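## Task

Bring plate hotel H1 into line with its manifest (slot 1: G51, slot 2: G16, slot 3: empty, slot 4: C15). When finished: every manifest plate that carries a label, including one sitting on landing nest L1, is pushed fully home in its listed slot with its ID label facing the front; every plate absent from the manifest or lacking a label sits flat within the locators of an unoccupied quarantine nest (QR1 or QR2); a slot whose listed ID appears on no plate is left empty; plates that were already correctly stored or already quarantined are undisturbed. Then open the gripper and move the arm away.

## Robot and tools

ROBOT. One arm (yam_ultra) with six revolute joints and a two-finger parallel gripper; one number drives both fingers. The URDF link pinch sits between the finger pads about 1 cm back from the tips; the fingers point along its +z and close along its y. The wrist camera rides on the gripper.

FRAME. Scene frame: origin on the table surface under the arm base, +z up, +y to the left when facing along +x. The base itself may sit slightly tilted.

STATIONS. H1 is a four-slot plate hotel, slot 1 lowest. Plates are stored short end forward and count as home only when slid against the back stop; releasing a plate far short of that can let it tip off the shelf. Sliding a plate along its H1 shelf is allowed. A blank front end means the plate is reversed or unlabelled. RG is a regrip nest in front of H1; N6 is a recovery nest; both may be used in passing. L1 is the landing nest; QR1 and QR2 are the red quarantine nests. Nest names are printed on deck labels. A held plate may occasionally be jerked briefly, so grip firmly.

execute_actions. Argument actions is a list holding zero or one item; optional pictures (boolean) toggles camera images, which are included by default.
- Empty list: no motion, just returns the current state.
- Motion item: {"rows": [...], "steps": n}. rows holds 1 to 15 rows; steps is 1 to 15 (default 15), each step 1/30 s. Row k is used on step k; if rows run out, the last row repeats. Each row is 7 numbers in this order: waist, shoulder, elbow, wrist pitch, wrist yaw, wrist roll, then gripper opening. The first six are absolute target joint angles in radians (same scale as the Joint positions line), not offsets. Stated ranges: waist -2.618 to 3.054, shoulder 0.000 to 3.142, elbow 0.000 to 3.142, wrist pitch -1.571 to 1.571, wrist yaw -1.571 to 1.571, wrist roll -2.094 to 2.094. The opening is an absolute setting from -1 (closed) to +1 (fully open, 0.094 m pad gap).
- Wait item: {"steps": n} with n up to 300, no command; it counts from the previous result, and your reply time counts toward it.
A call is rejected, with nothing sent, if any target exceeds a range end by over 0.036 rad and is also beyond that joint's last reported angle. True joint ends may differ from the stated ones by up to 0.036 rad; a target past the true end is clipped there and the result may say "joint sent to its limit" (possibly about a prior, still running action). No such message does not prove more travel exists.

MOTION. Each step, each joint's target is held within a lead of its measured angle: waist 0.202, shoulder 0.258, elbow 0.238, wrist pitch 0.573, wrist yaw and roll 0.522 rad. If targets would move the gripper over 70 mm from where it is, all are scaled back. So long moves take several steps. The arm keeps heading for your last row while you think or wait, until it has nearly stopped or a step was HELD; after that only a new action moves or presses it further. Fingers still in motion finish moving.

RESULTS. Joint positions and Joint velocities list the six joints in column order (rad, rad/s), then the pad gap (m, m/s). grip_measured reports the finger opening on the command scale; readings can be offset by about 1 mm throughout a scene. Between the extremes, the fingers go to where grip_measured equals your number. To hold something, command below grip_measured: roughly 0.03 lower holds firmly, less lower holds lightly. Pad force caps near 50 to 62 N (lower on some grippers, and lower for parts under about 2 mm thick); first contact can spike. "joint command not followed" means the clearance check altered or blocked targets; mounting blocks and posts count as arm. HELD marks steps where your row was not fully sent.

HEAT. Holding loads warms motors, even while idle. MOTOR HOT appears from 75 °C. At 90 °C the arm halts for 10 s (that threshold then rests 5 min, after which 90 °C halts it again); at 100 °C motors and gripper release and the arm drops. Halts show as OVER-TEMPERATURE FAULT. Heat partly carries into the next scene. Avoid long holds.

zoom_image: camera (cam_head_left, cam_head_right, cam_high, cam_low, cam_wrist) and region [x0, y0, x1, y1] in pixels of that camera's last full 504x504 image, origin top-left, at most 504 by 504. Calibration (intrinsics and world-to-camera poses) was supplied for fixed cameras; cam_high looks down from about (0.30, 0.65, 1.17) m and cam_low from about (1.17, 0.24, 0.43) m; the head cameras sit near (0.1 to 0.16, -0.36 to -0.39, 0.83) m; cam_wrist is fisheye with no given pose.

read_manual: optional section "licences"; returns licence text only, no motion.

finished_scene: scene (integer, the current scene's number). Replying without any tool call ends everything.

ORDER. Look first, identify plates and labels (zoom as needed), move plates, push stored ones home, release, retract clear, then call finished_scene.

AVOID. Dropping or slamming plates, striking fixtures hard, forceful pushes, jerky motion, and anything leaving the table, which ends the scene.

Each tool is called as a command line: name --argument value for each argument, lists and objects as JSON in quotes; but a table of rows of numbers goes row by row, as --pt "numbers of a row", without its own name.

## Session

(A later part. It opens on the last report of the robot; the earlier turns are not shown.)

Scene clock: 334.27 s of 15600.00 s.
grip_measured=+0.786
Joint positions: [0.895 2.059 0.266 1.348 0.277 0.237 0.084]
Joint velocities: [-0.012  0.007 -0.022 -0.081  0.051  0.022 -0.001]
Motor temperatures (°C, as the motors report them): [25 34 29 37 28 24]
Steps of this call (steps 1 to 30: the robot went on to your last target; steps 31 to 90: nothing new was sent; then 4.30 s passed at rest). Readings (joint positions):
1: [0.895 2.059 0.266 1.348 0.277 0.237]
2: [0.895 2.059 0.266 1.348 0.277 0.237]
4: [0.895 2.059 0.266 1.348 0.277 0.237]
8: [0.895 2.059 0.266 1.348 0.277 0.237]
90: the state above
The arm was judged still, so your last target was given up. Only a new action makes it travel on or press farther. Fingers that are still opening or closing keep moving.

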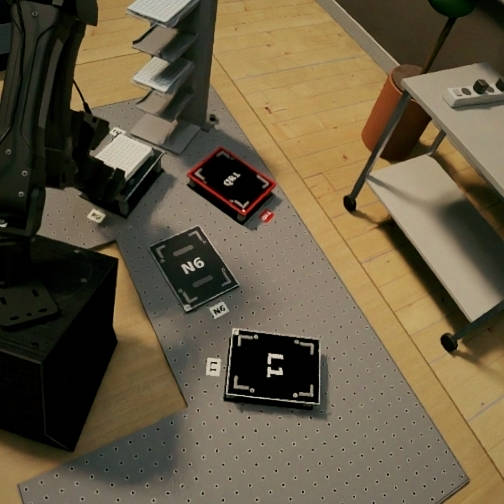

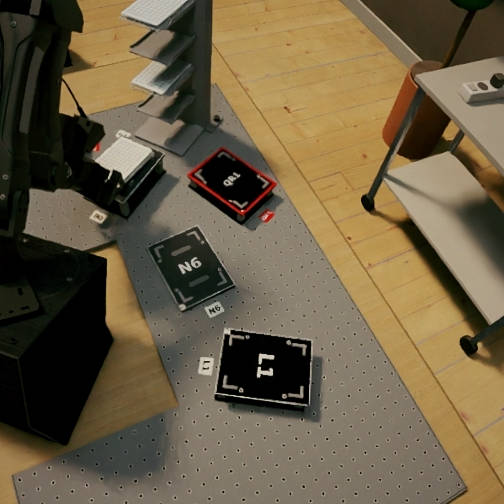

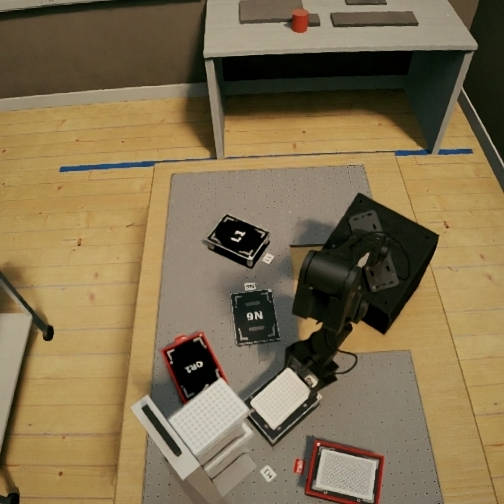

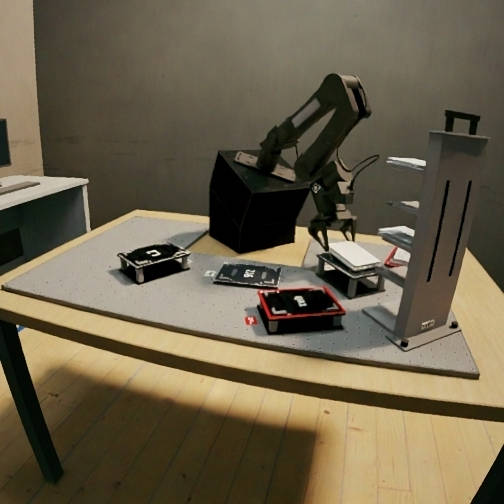

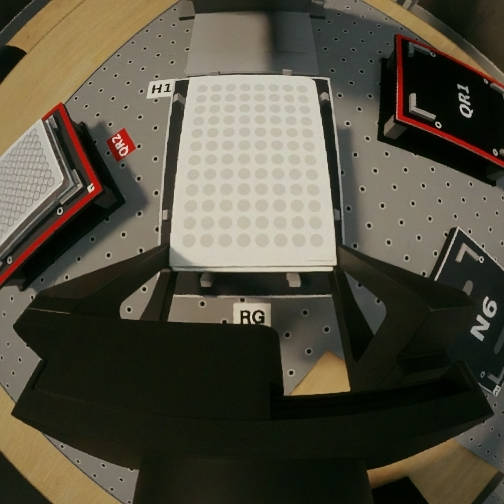

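execute_actions --actions '[{"rows":[[0.9,2.07,0.29,1.385,0.29,0.24,0.8],[0.9,2.08,0.295,1.39,0.29,0.24,0.81],[0.9,2.09,0.30,1.40,0.29,0.24,0.82],[0.9,2.10,0.305,1.405,0.29,0.24,0.82],[0.9,2.105,0.305,1.408,0.29,0.24,0.82]],"steps":15}]' --pictures false

execute_actions --actions '[{"rows":[[0.9,2.105,0.305,1.408,0.29,0.24,0.83],[0.9,2.105,0.305,1.408,0.29,0.24,0.83],[0.9,2.105,0.305,1.408,0.29,0.24,0.835],[0.9,2.105,0.305,1.408,0.29,0.24,0.84],[0.9,2.105,0.305,1.408,0.29,0.24,0.85],[0.9,2.105,0.305,1.408,0.29,0.24,0.86],[0.9,2.105,0.305,1.408,0.29,0.24,0.88],[0.9,2.105,0.305,1.408,0.29,0.24,0.92],[0.9,2.105,0.305,1.408,0.29,0.24,1]],"steps":15}]'

Scene clock: 337.53 s of 15600.00 s.
grip_measured=+0.822
Joint positions: [0.895 2.1   0.284 1.373 0.277 0.237 0.086]
Joint velocities: [-0.012 -0.012 -0.012 -0.022  0.051  0.037 -0.001]
Motor temperatures (°C, as the motors report them): [25 34 29 37 28 24]
Steps of this call (steps 1 to 83: nothing new was sent; steps 84 to 98: all 15 steps of this action). Readings (joint positions):
84: [0.895 2.059 0.266 1.349 0.277 0.237]
85: [0.895 2.061 0.266 1.352 0.277 0.237]
87: [0.895 2.075 0.272 1.361 0.277 0.237]
91: [0.895 2.099 0.284 1.369 0.277 0.237]
98: the state above

Scene clock: 338.03 s of 15600.00 s.
grip_measured=+1.000
Joint positions: [0.895 2.1   0.284 1.383 0.277 0.237 0.094]
Joint velocities: [-0.007 -0.032  0.002 -0.007 -0.037  0.007  0.   ]
Motor temperatures (°C, as the motors report them): [25 34 29 37 28 24]
Steps of this call (steps 1 to 15: all 15 steps of this action). Readings (joint positions):
1: [0.895 2.100 0.284 1.373 0.277 0.237]
2: [0.895 2.100 0.284 1.373 0.277 0.237]
4: [0.895 2.100 0.284 1.373 0.277 0.237]
8: [0.895 2.100 0.284 1.379 0.277 0.237]
15: the state above

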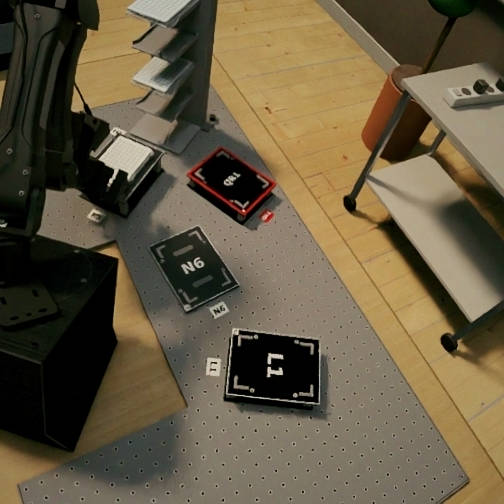

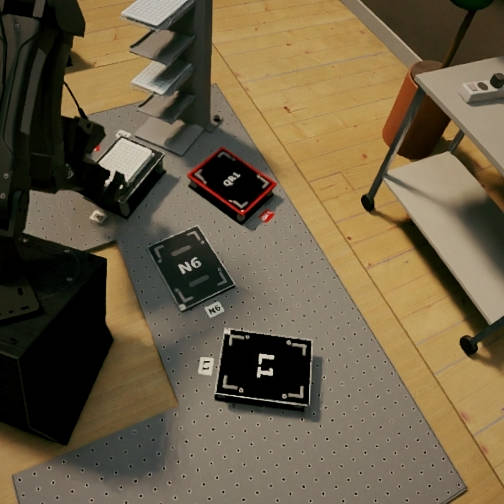

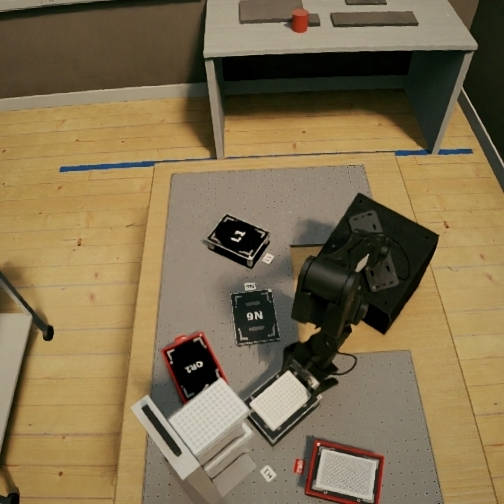

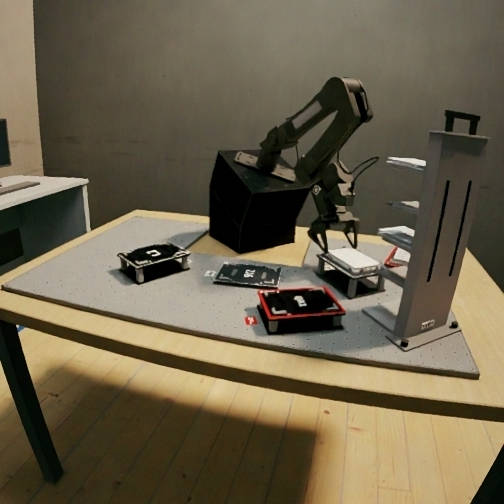

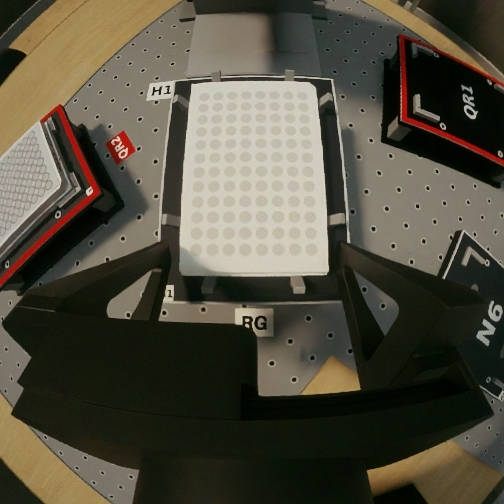

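zoom_image --camera "cam_low" --region '[300,220,420,310]'

execute_actions --actions '[{"rows":[[0.9,2.06,0.28,1.33,0.29,0.24,1],[0.9,2.02,0.27,1.28,0.29,0.24,1],[0.9,1.97,0.26,1.22,0.29,0.24,1],[0.9,1.92,0.25,1.16,0.29,0.24,1],[0.9,1.87,0.25,1.1,0.29,0.24,1],[0.9,1.82,0.25,1.04,0.29,0.24,1],[0.9,1.76,0.25,0.96,0.29,0.24,1],[0.9,1.7,0.26,0.88,0.29,0.24,1],[0.9,1.63,0.27,0.8,0.29,0.24,1],[0.9,1.56,0.28,0.7,0.29,0.24,1],[0.9,1.49,0.3,0.6,0.27,0.24,1],[0.89,1.42,0.33,0.5,0.25,0.24,1],[0.88,1.35,0.36,0.4,0.22,0.24,1],[0.87,1.3,0.4,0.3,0.2,0.24,1],[0.86,1.25,0.45,0.2,0.18,0.24,1]],"steps":15}]' --pictures false

execute_actions --actions '[{"rows":[[0.85,1.23,0.5,0.1,0.15,0.24,1],[0.83,1.22,0.55,0,0.12,0.24,1],[0.81,1.21,0.6,-0.1,0.09,0.24,1],[0.79,1.2,0.65,-0.2,0.06,0.24,1],[0.77,1.2,0.7,-0.3,0.03,0.24,1],[0.75,1.2,0.74,-0.4,0,0.24,1],[0.74,1.2,0.78,-0.5,-0.01,0.23,1],[0.73,1.2,0.8,-0.6,-0.01,0.23,1],[0.73,1.2,0.82,-0.66,-0.01,0.23,1]],"steps":15}]'

Region (300, 220, 420, 310) of cam_low's 504x504 image, scaled by 4.200, with more detail than that image has; it fills the top 378 rows of this view, and the rest is white.

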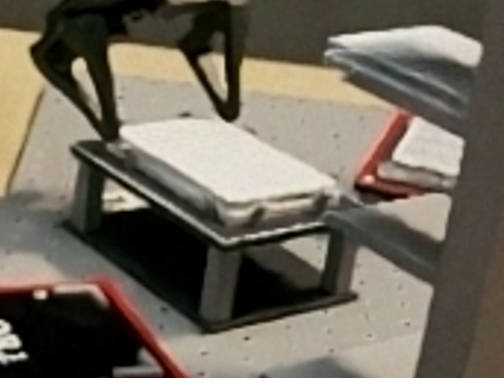

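Scene clock: 341.73 s of 15600.00 s.
grip_measured=+1.000
Joint positions: [0.885 1.361 0.343 0.562 0.241 0.237 0.094]
Joint velocities: [-0.203 -1.585  1.009 -2.777 -0.374  0.007  0.   ]
Motor temperatures (°C, as the motors report them): [25 34 29 37 28 24]
Steps of this call (steps 1 to 15: the robot went on to your last target; steps 16 to 90: nothing new was sent; then 0.20 s passed at rest; steps 91 to 105: all 15 steps of this action). Readings (joint positions):
91: [0.895 2.097 0.284 1.376 0.277 0.237]
92: [0.895 2.084 0.284 1.356 0.277 0.237]
94: [0.895 2.024 0.283 1.285 0.277 0.237]
98: [0.895 1.817 0.275 1.106 0.277 0.237]
105: the state above

Scene clock: 342.23 s of 15600.00 s.
grip_measured=+1.000
Joint positions: [ 0.736  1.214  0.798 -0.549  0.015  0.236  0.094]
Joint velocities: [-0.022 -0.002 -0.017 -0.842 -0.139  0.007  0.   ]
Motor temperatures (°C, as the motors report them): [25 34 29 37 28 24]
Steps of this call (steps 1 to 15: all 15 steps of this action). Readings (joint positions):
1: [0.877 1.313 0.383 0.469 0.225 0.237]
2: [0.865 1.278 0.431 0.379 0.206 0.237]
4: [0.834 1.237 0.540 0.202 0.161 0.237]
8: [0.759 1.217 0.734 -0.156 0.072 0.236]
15: the state above

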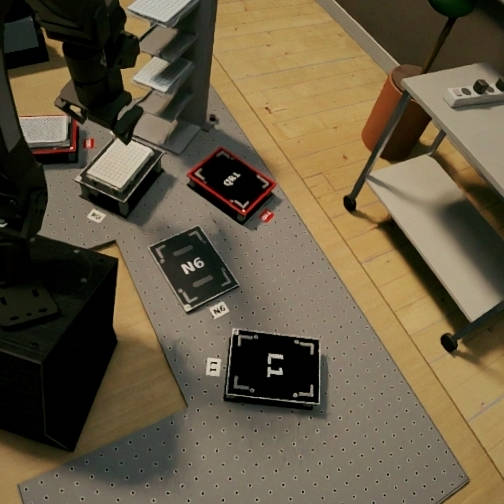

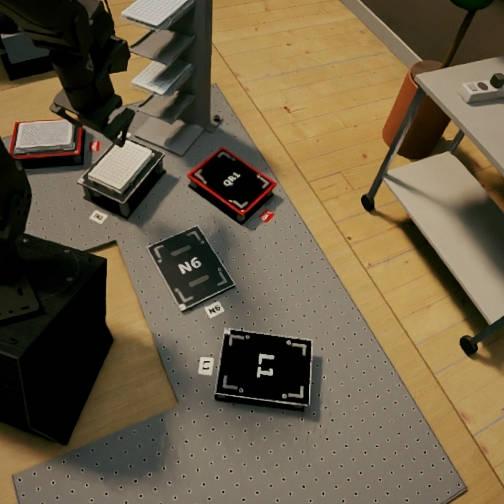

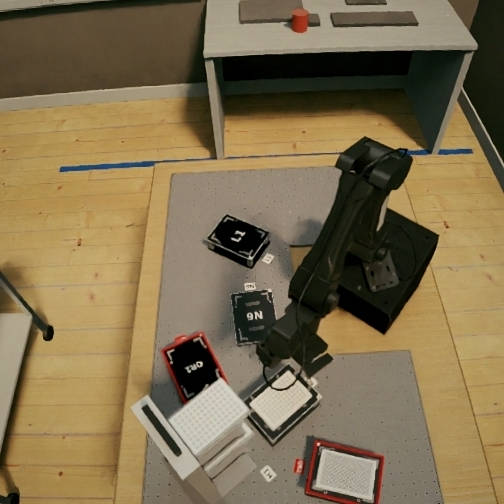

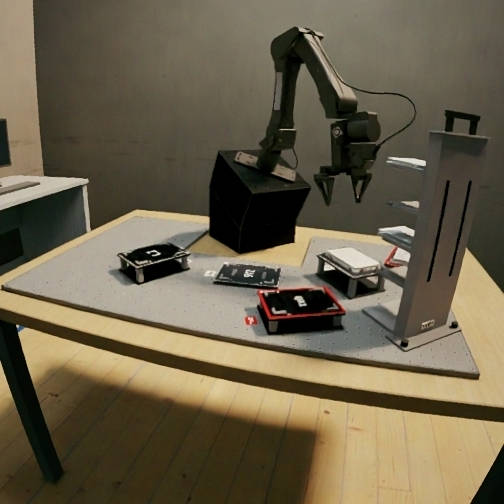

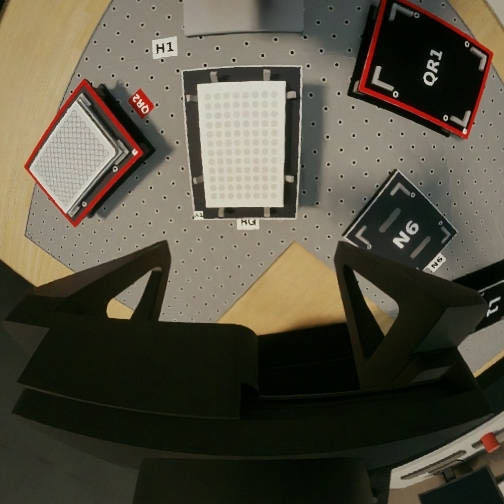

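execute_actions --actions '[{"rows":[[0.73,1.25,0.87,-0.67,-0.01,0.23,1],[0.73,1.3,0.92,-0.67,-0.01,0.23,1],[0.73,1.35,0.96,-0.67,-0.01,0.23,1],[0.73,1.4,1.0,-0.66,-0.01,0.23,1],[0.73,1.45,1.03,-0.64,-0.01,0.23,1],[0.73,1.5,1.04,-0.6,-0.01,0.23,1],[0.73,1.55,1.05,-0.56,-0.01,0.23,1],[0.73,1.6,1.06,-0.52,-0.01,0.23,1],[0.73,1.65,1.07,-0.48,-0.01,0.23,1],[0.73,1.7,1.08,-0.44,-0.01,0.23,1],[0.73,1.74,1.085,-0.40,-0.01,0.23,1],[0.73,1.77,1.085,-0.37,-0.01,0.23,1],[0.73,1.8,1.085,-0.35,-0.01,0.23,1]],"steps":15}]' --pictures false

execute_actions --actions '[{"steps":10}]'

Scene clock: 345.20 s of 15600.00 s.
grip_measured=+1.000
Joint positions: [ 0.736  1.811  1.062 -0.429 -0.002  0.236  0.094]
Joint velocities: [-0.002  0.652 -0.002  0.271  0.037 -0.081  0.   ]
Motor temperatures (°C, as the motors report them): [25 34 30 36 28 24]
Steps of this call (steps 1 to 30: the robot went on to your last target; steps 31 to 74: nothing new was sent; steps 75 to 89: all 15 steps of this action). Readings (joint positions):
75: [0.736 1.219 0.804 -0.659 -0.001 0.236]
76: [0.736 1.236 0.823 -0.672 -0.001 0.236]
78: [0.736 1.309 0.893 -0.687 -0.001 0.236]
82: [0.736 1.504 1.024 -0.614 -0.001 0.236]
89: the state above

Scene clock: 345.53 s of 15600.00 s.
grip_measured=+1.000
Joint positions: [ 0.736  1.825  1.062 -0.374 -0.002  0.236  0.094]
Joint velocities: [ 0.002 -0.002  0.007  0.051  0.051  0.022  0.   ]
Motor temperatures (°C, as the motors report them): [25 34 30 36 28 24]
Steps of this call (steps 1 to 10: the robot went on to your last target). Readings (joint positions):
1: [0.736 1.827 1.062 -0.423 -0.002 0.236]
2: [0.736 1.833 1.062 -0.419 -0.002 0.236]
4: [0.736 1.831 1.062 -0.405 -0.002 0.236]
8: [0.736 1.825 1.062 -0.379 -0.002 0.236]
10: the state above

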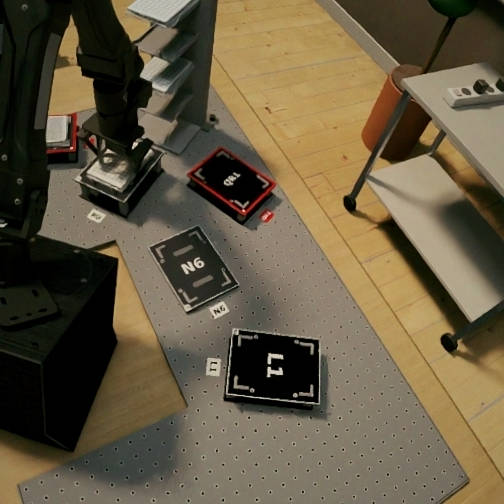

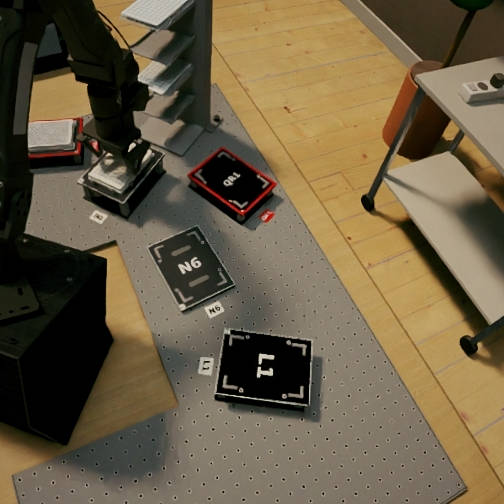

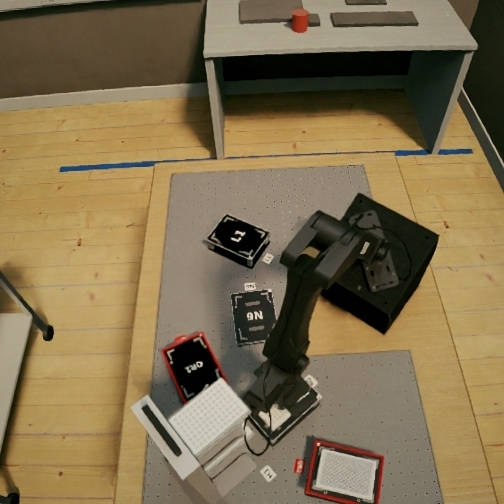

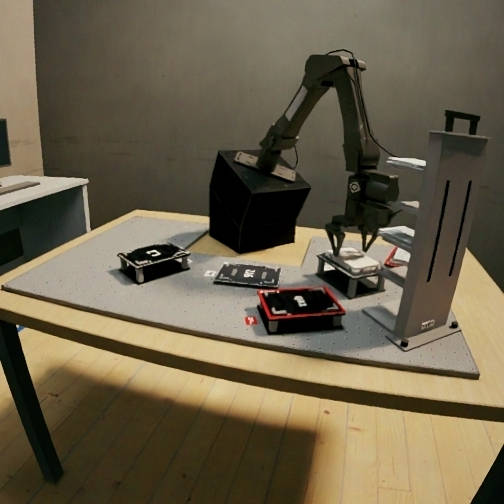

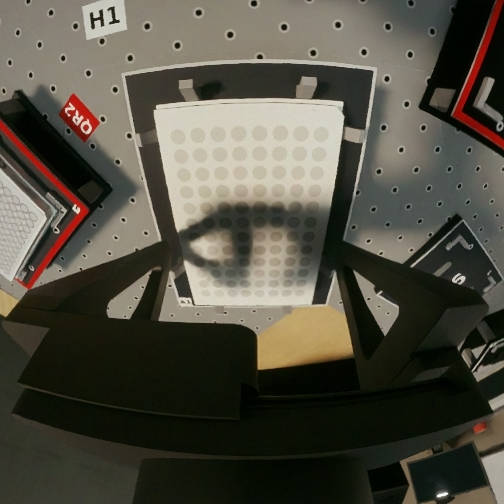

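execute_actions --actions '[{"rows":[[0.75,1.825,1.085,-0.33,-0.01,0.22,1],[0.75,1.825,1.085,-0.32,-0.01,0.22,1],[0.75,1.83,1.085,-0.31,-0.01,0.22,1],[0.75,1.84,1.085,-0.30,-0.01,0.22,1],[0.75,1.85,1.085,-0.29,-0.01,0.22,1],[0.75,1.86,1.085,-0.28,-0.01,0.22,1],[0.75,1.87,1.085,-0.275,-0.01,0.22,1],[0.75,1.88,1.085,-0.275,-0.01,0.22,1],[0.75,1.885,1.085,-0.275,-0.01,0.22,1]],"steps":15}]' --pictures false

execute_actions --actions '[{"rows":[[0.75,1.885,1.085,-0.275,-0.01,0.22,0.92],[0.75,1.885,1.085,-0.275,-0.01,0.22,0.87],[0.75,1.885,1.085,-0.275,-0.01,0.22,0.83],[0.75,1.885,1.085,-0.275,-0.01,0.22,0.79],[0.75,1.885,1.085,-0.275,-0.01,0.22,0.735]],"steps":12}]'

Scene clock: 348.37 s of 15600.00 s.
grip_measured=+1.000
Joint positions: [ 0.745  1.881  1.062 -0.3    0.001  0.225  0.094]
Joint velocities: [-0.012  0.002 -0.007 -0.022  0.022 -0.037  0.   ]
Motor temperatures (°C, as the motors report them): [25 34 30 36 28 24]
Steps of this call (steps 1 to 30: the robot went on to your last target; steps 31 to 70: nothing new was sent; steps 71 to 85: all 15 steps of this action). Readings (joint positions):
71: [0.736 1.825 1.062 -0.366 -0.002 0.234]
72: [0.737 1.825 1.062 -0.363 -0.002 0.233]
74: [0.739 1.827 1.062 -0.349 -0.002 0.230]
78: [0.741 1.857 1.062 -0.313 -0.002 0.228]
85: the state above

Scene clock: 348.77 s of 15600.00 s.
grip_measured=+0.774
Joint positions: [ 0.745  1.882  1.062 -0.299  0.014  0.224  0.083]
Joint velocities: [-0.017  0.017  0.002  0.007 -0.037 -0.022 -0.   ]
Motor temperatures (°C, as the motors report them): [25 34 30 36 28 24]
Steps of this call (steps 1 to 12: all 12 steps of this action). Readings (joint positions):
1: [0.745 1.881 1.062 -0.300 0.002 0.225]
2: [0.745 1.881 1.062 -0.300 0.005 0.225]
4: [0.745 1.882 1.062 -0.299 0.013 0.225]
8: [0.745 1.882 1.062 -0.299 0.014 0.224]
12: the state above

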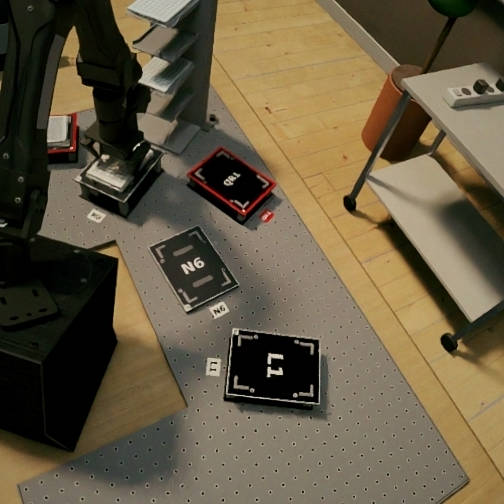

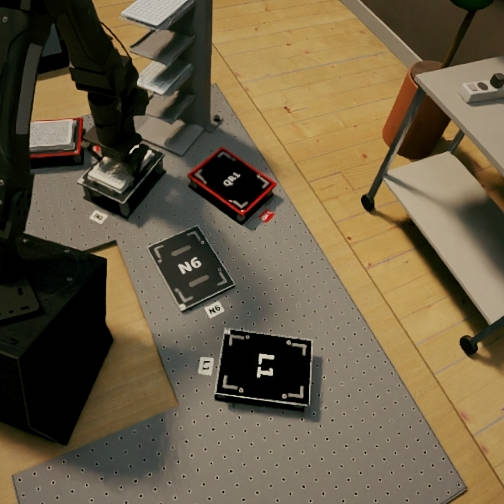

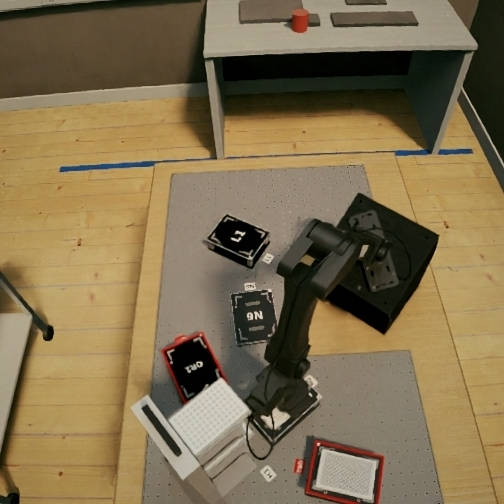

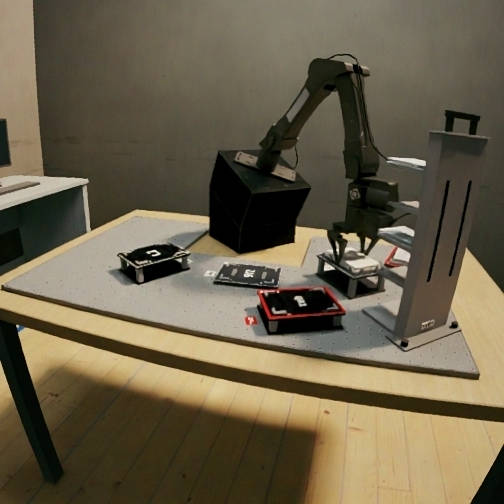

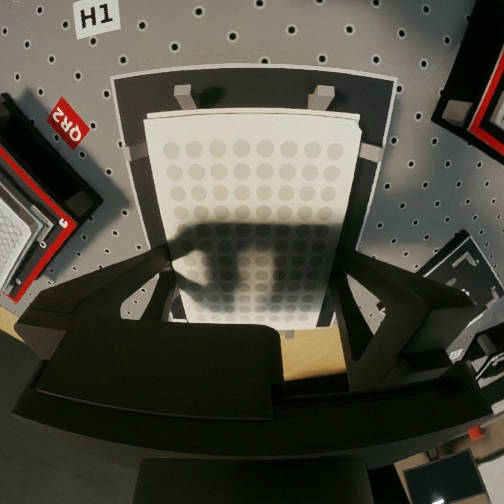

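execute_actions --actions '[{"rows":[[0.735,1.85,1.07,-0.32,0,0.22,0.735],[0.735,1.83,1.06,-0.34,0,0.22,0.735],[0.735,1.81,1.06,-0.36,0,0.22,0.735],[0.735,1.79,1.05,-0.39,0,0.22,0.735],[0.735,1.76,1.05,-0.42,0,0.22,0.735],[0.735,1.73,1.04,-0.45,0,0.22,0.735],[0.735,1.70,1.04,-0.48,0,0.22,0.735],[0.735,1.67,1.03,-0.5,0,0.22,0.735],[0.735,1.64,1.03,-0.53,0,0.22,0.735],[0.72,1.61,1.02,-0.55,0,0.25,0.735],[0.7,1.59,1.02,-0.56,-0.01,0.3,0.735],[0.67,1.58,1.02,-0.56,-0.03,0.38,0.735],[0.63,1.58,1.02,-0.56,-0.05,0.47,0.735],[0.59,1.58,1.02,-0.57,-0.07,0.57,0.735],[0.55,1.58,1.02,-0.57,-0.09,0.67,0.735]],"steps":15}]' --pictures false

execute_actions --actions '[{"rows":[[0.51,1.58,1.02,-0.58,-0.11,0.77,0.735],[0.47,1.58,1.02,-0.58,-0.13,0.87,0.735],[0.43,1.58,1.02,-0.59,-0.15,0.97,0.735],[0.39,1.58,1.02,-0.59,-0.17,1.07,0.735],[0.35,1.58,1.04,-0.6,-0.19,1.17,0.735],[0.31,1.6,1.07,-0.61,-0.2,1.27,0.735],[0.27,1.62,1.11,-0.62,-0.21,1.36,0.735],[0.24,1.65,1.15,-0.63,-0.22,1.43,0.735],[0.21,1.68,1.19,-0.64,-0.23,1.48,0.735],[0.195,1.71,1.23,-0.65,-0.23,1.515,0.735],[0.19,1.74,1.27,-0.66,-0.23,1.515,0.735],[0.19,1.77,1.31,-0.67,-0.23,1.515,0.735],[0.19,1.8,1.35,-0.68,-0.23,1.515,0.735],[0.19,1.83,1.39,-0.69,-0.23,1.515,0.735],[0.19,1.86,1.43,-0.7,-0.23,1.515,0.735]],"steps":15}]' --pictures false

execute_actions --actions '[{"rows":[[0.19,1.89,1.47,-0.71,-0.23,1.515,0.735],[0.19,1.92,1.51,-0.72,-0.23,1.515,0.735],[0.19,1.95,1.55,-0.73,-0.23,1.515,0.735],[0.19,1.98,1.59,-0.74,-0.23,1.515,0.735],[0.19,2.01,1.63,-0.745,-0.23,1.515,0.735],[0.19,2.04,1.67,-0.75,-0.23,1.515,0.735],[0.19,2.07,1.71,-0.75,-0.23,1.515,0.735],[0.19,2.1,1.75,-0.75,-0.23,1.515,0.735],[0.19,2.13,1.78,-0.75,-0.23,1.515,0.735],[0.19,2.16,1.81,-0.75,-0.23,1.515,0.735],[0.19,2.18,1.83,-0.75,-0.23,1.515,0.735],[0.19,2.2,1.835,-0.75,-0.23,1.515,0.735],[0.19,2.215,1.835,-0.75,-0.23,1.515,0.735],[0.19,2.225,1.835,-0.75,-0.23,1.515,0.735]],"steps":15}]' --pictures false

execute_actions --actions '[{"steps":10}]'

Scene clock: 358.00 s of 15600.00 s.
grip_measured=+0.774
Joint positions: [ 0.645  1.589  1.04  -0.511 -0.043  0.403  0.083]
Joint velocities: [-1.101 -0.09   0.007 -0.198 -0.344  1.751 -0.   ]
Motor temperatures (°C, as the motors report them): [25 35 30 35 28 24]
Steps of this call (steps 1 to 15: the robot went on to your last target; steps 16 to 90: nothing new was sent; then 5.73 s passed at rest; steps 91 to 105: all 15 steps of this action). Readings (joint positions):
91: [0.744 1.882 1.062 -0.300 0.014 0.224]
92: [0.743 1.879 1.062 -0.303 0.013 0.224]
94: [0.743 1.861 1.062 -0.321 0.012 0.224]
98: [0.743 1.759 1.051 -0.403 0.010 0.224]
105: the state above

Scene clock: 358.50 s of 15600.00 s.
grip_measured=+0.774
Joint positions: [ 0.188  1.815  1.332 -0.653 -0.202  1.415  0.083]
Joint velocities: [ 0.007  0.833  1.199 -0.227 -0.168  0.667  0.   ]
Motor temperatures (°C, as the motors report them): [25 35 30 35 28 24]
Steps of this call (steps 1 to 15: all 15 steps of this action). Readings (joint positions):
1: [0.603 1.588 1.040 -0.517 -0.057 0.470]
2: [0.559 1.588 1.040 -0.525 -0.070 0.544]
4: [0.468 1.589 1.040 -0.543 -0.098 0.708]
8: [0.305 1.611 1.063 -0.589 -0.157 1.062]
15: the state above

Scene clock: 359.00 s of 15600.00 s.
grip_measured=+0.774
Joint positions: [ 0.19   2.217  1.805 -0.716 -0.228  1.505  0.083]
Joint velocities: [-0.002  0.374  0.002 -0.154 -0.022 -0.022 -0.001]
Motor temperatures (°C, as the motors report them): [25 35 30 35 28 24]
Steps of this call (steps 1 to 15: all 15 steps of this action). Readings (joint positions):
1: [0.189 1.845 1.373 -0.659 -0.209 1.433]
2: [0.189 1.874 1.414 -0.667 -0.213 1.449]
4: [0.190 1.934 1.495 -0.683 -0.220 1.470]
8: [0.190 2.055 1.654 -0.711 -0.226 1.493]
15: the state above

Scene clock: 359.33 s of 15600.00 s.
grip_measured=+0.774
Joint positions: [ 0.19   2.251  1.805 -0.739 -0.229  1.509  0.083]
Joint velocities: [ 0.007  0.017  0.017 -0.051 -0.066  0.037  0.001]
Motor temperatures (°C, as the motors report them): [25 36 30 35 28 24]
Steps of this call (steps 1 to 10: the robot went on to your last target). Readings (joint positions):
1: [0.190 2.229 1.805 -0.720 -0.228 1.506]
2: [0.190 2.238 1.805 -0.725 -0.228 1.507]
4: [0.190 2.250 1.805 -0.734 -0.228 1.507]
8: [0.190 2.251 1.805 -0.739 -0.229 1.508]
10: the state above

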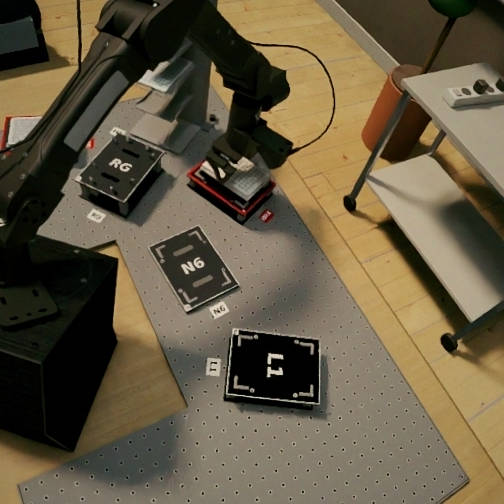

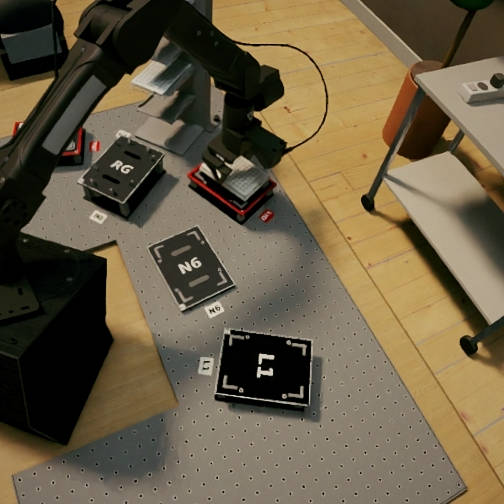

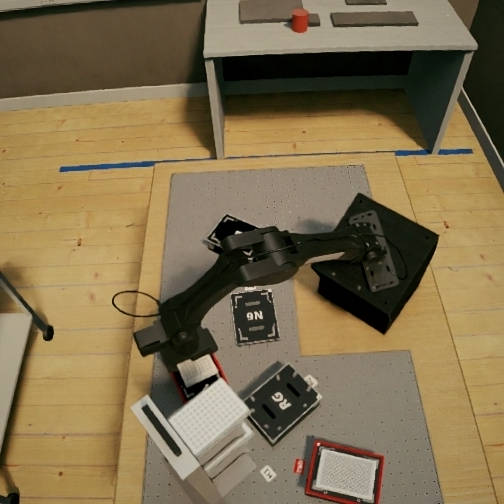

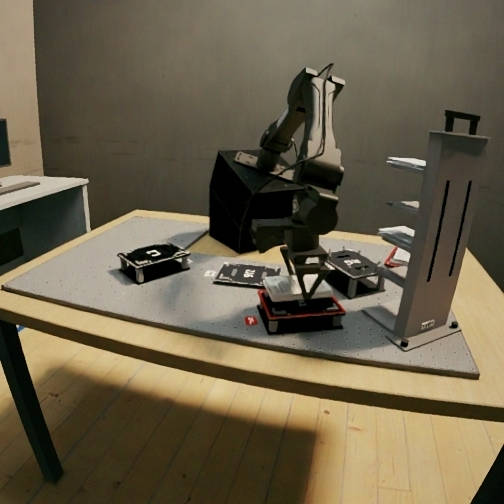

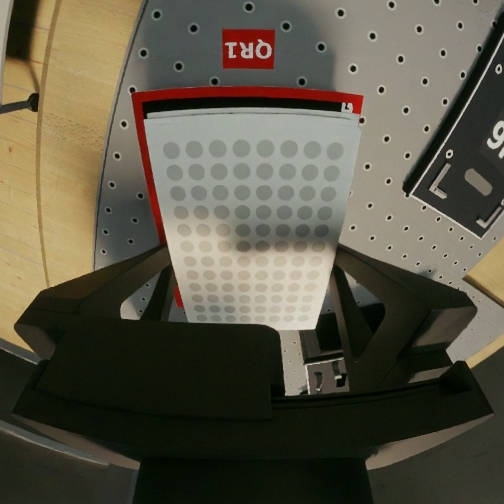

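execute_actions --actions '[{"rows":[[0.2,2.24,1.845,-0.72,-0.22,1.525,0.735],[0.21,2.25,1.855,-0.71,-0.21,1.525,0.735],[0.22,2.26,1.86,-0.7,-0.205,1.525,0.735],[0.228,2.27,1.86,-0.69,-0.2,1.525,0.735],[0.228,2.28,1.86,-0.68,-0.2,1.525,0.735],[0.228,2.29,1.86,-0.67,-0.2,1.525,0.735],[0.228,2.295,1.86,-0.665,-0.2,1.525,0.735],[0.228,2.3,1.86,-0.665,-0.2,1.525,0.735]],"steps":15}]'

Scene clock: 361.53 s of 15600.00 s.
grip_measured=+0.774
Joint positions: [ 0.238  2.306  1.832 -0.676 -0.22   1.519  0.083]
Joint velocities: [-0.002 -0.002  0.007 -0.037  0.007  0.095 -0.001]
Motor temperatures (°C, as the motors report them): [25 36 30 34 28 24]
Steps of this call (steps 1 to 30: the robot went on to your last target; steps 31 to 51: nothing new was sent; steps 52 to 66: all 15 steps of this action). Readings (joint positions):
52: [0.190 2.251 1.805 -0.738 -0.229 1.510]
53: [0.192 2.252 1.807 -0.738 -0.228 1.512]
55: [0.201 2.260 1.819 -0.730 -0.224 1.515]
59: [0.228 2.288 1.832 -0.691 -0.222 1.517]
66: the state above

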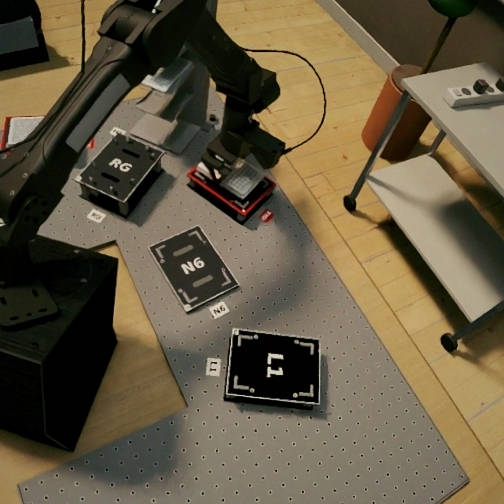

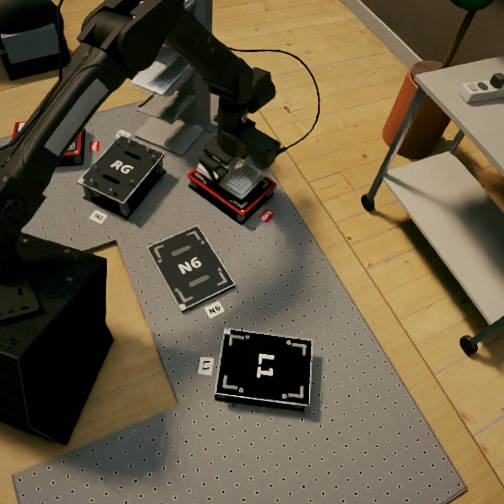

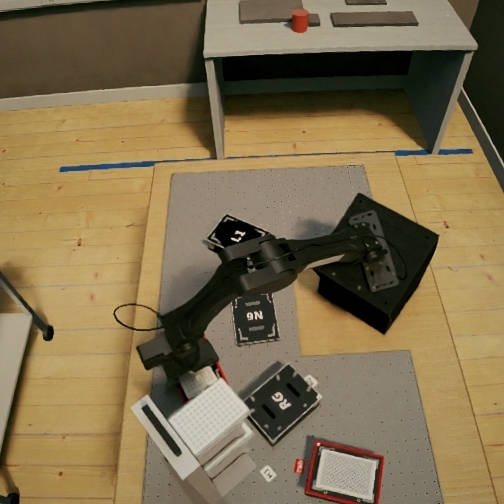

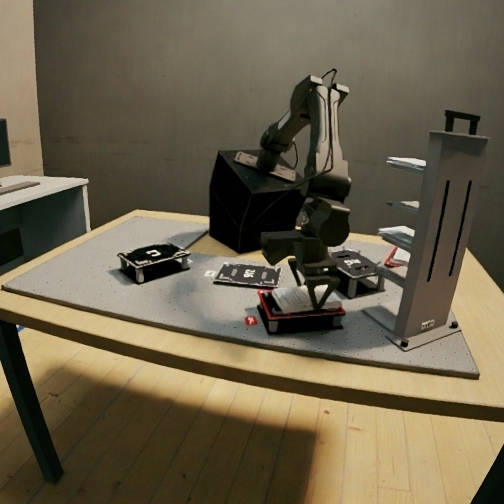

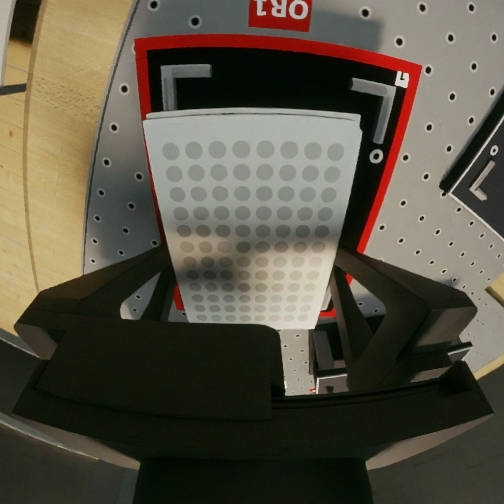

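execute_actions --actions '[{"rows":[[0.22,2.3,1.86,-0.68,-0.2,1.54,0.735],[0.215,2.3,1.86,-0.69,-0.195,1.55,0.735],[0.21,2.3,1.86,-0.70,-0.195,1.555,0.735],[0.205,2.3,1.86,-0.705,-0.195,1.555,0.735]],"steps":15}]'

Scene clock: 364.03 s of 15600.00 s.
grip_measured=+0.774
Joint positions: [ 0.221  2.306  1.832 -0.686 -0.215  1.547  0.083]
Joint velocities: [ 0.002  0.002 -0.012 -0.066 -0.022 -0.051 -0.   ]
Motor temperatures (°C, as the motors report them): [25 37 30 34 28 24]
Steps of this call (steps 1 to 15: the robot went on to your last target; steps 16 to 60: nothing new was sent; steps 61 to 75: all 15 steps of this action). Readings (joint positions):
61: [0.238 2.306 1.832 -0.676 -0.220 1.522]
62: [0.237 2.306 1.832 -0.676 -0.220 1.525]
64: [0.235 2.306 1.832 -0.678 -0.220 1.532]
68: [0.226 2.306 1.832 -0.682 -0.219 1.541]
75: the state above

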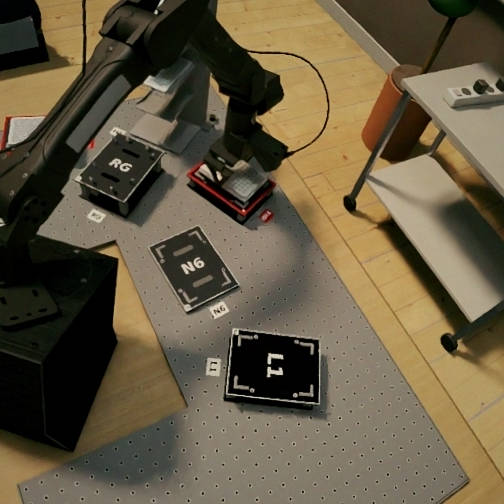

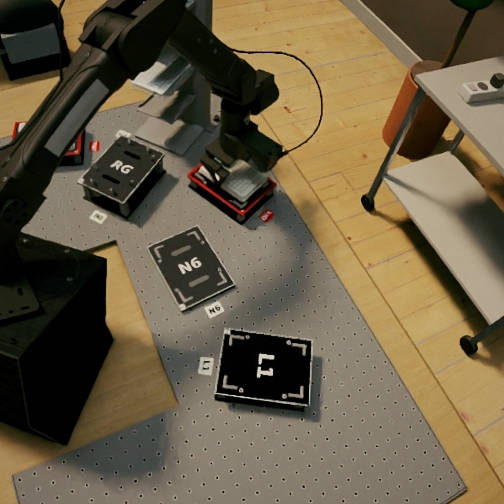

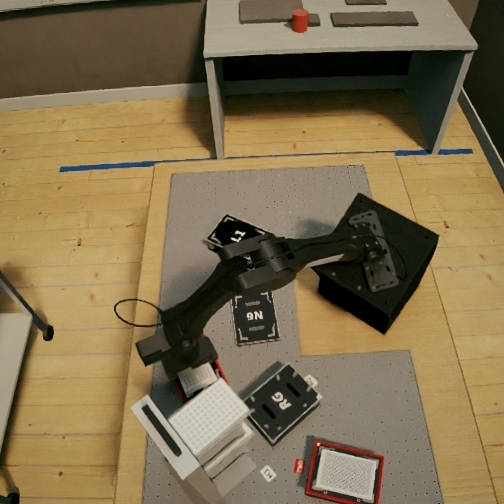

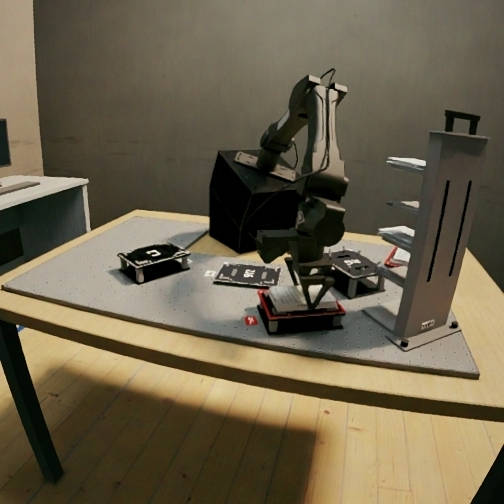

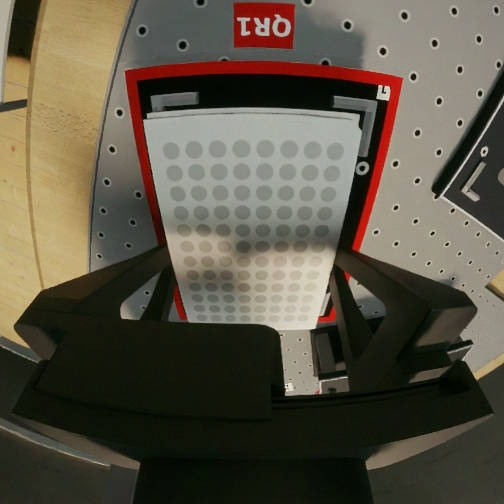

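execute_actions --actions '[{"rows":[[0.205,2.305,1.86,-0.705,-0.23,1.56,0.735],[0.205,2.31,1.86,-0.705,-0.23,1.56,0.735],[0.205,2.315,1.86,-0.705,-0.23,1.56,0.735],[0.205,2.318,1.86,-0.705,-0.23,1.56,0.735]],"steps":15}]'

Scene clock: 366.27 s of 15600.00 s.
grip_measured=+0.774
Joint positions: [ 0.22   2.31   1.832 -0.685 -0.223  1.551  0.083]
Joint velocities: [-0.012 -0.007 -0.022  0.095 -0.022 -0.139  0.   ]
Motor temperatures (°C, as the motors report them): [25 38 30 34 28 24]
Steps of this call (steps 1 to 15: the robot went on to your last target; steps 16 to 52: nothing new was sent; steps 53 to 67: all 15 steps of this action). Readings (joint positions):
53: [0.221 2.306 1.832 -0.687 -0.216 1.549]
54: [0.221 2.306 1.832 -0.687 -0.218 1.550]
56: [0.221 2.310 1.832 -0.686 -0.221 1.551]
60: [0.220 2.310 1.832 -0.685 -0.223 1.551]
67: the state above

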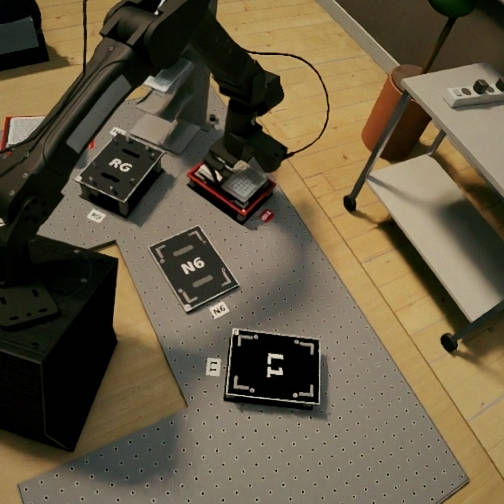

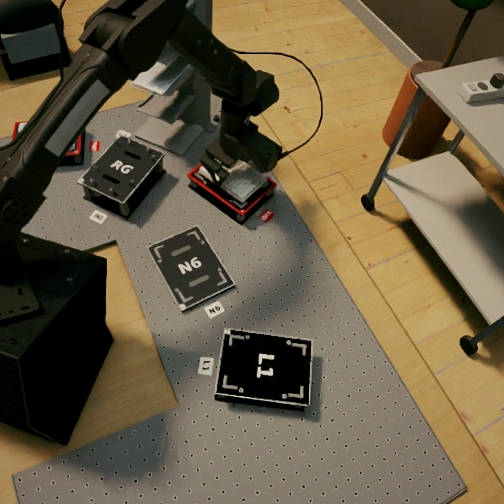

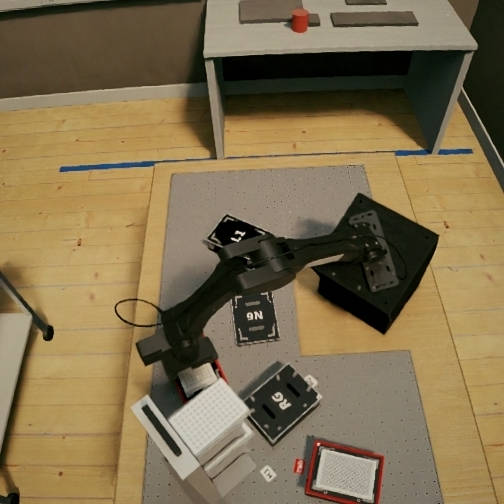

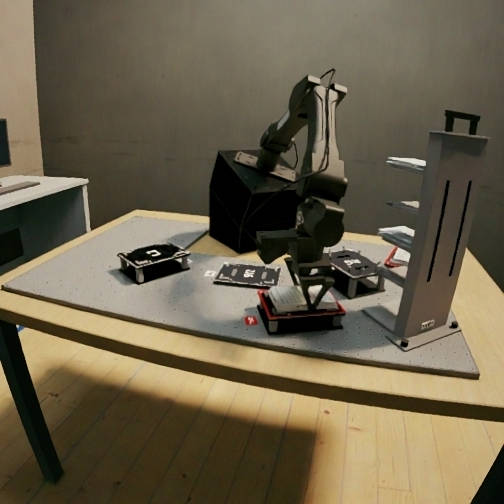

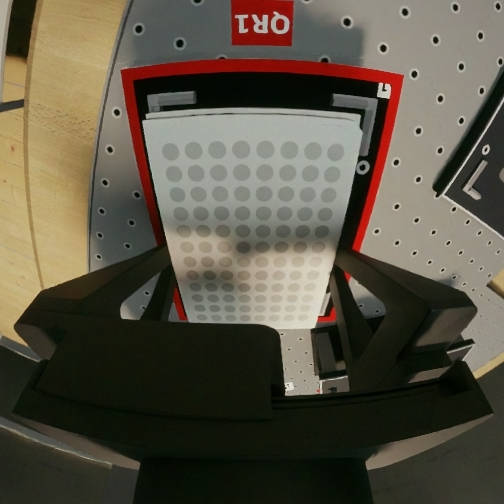

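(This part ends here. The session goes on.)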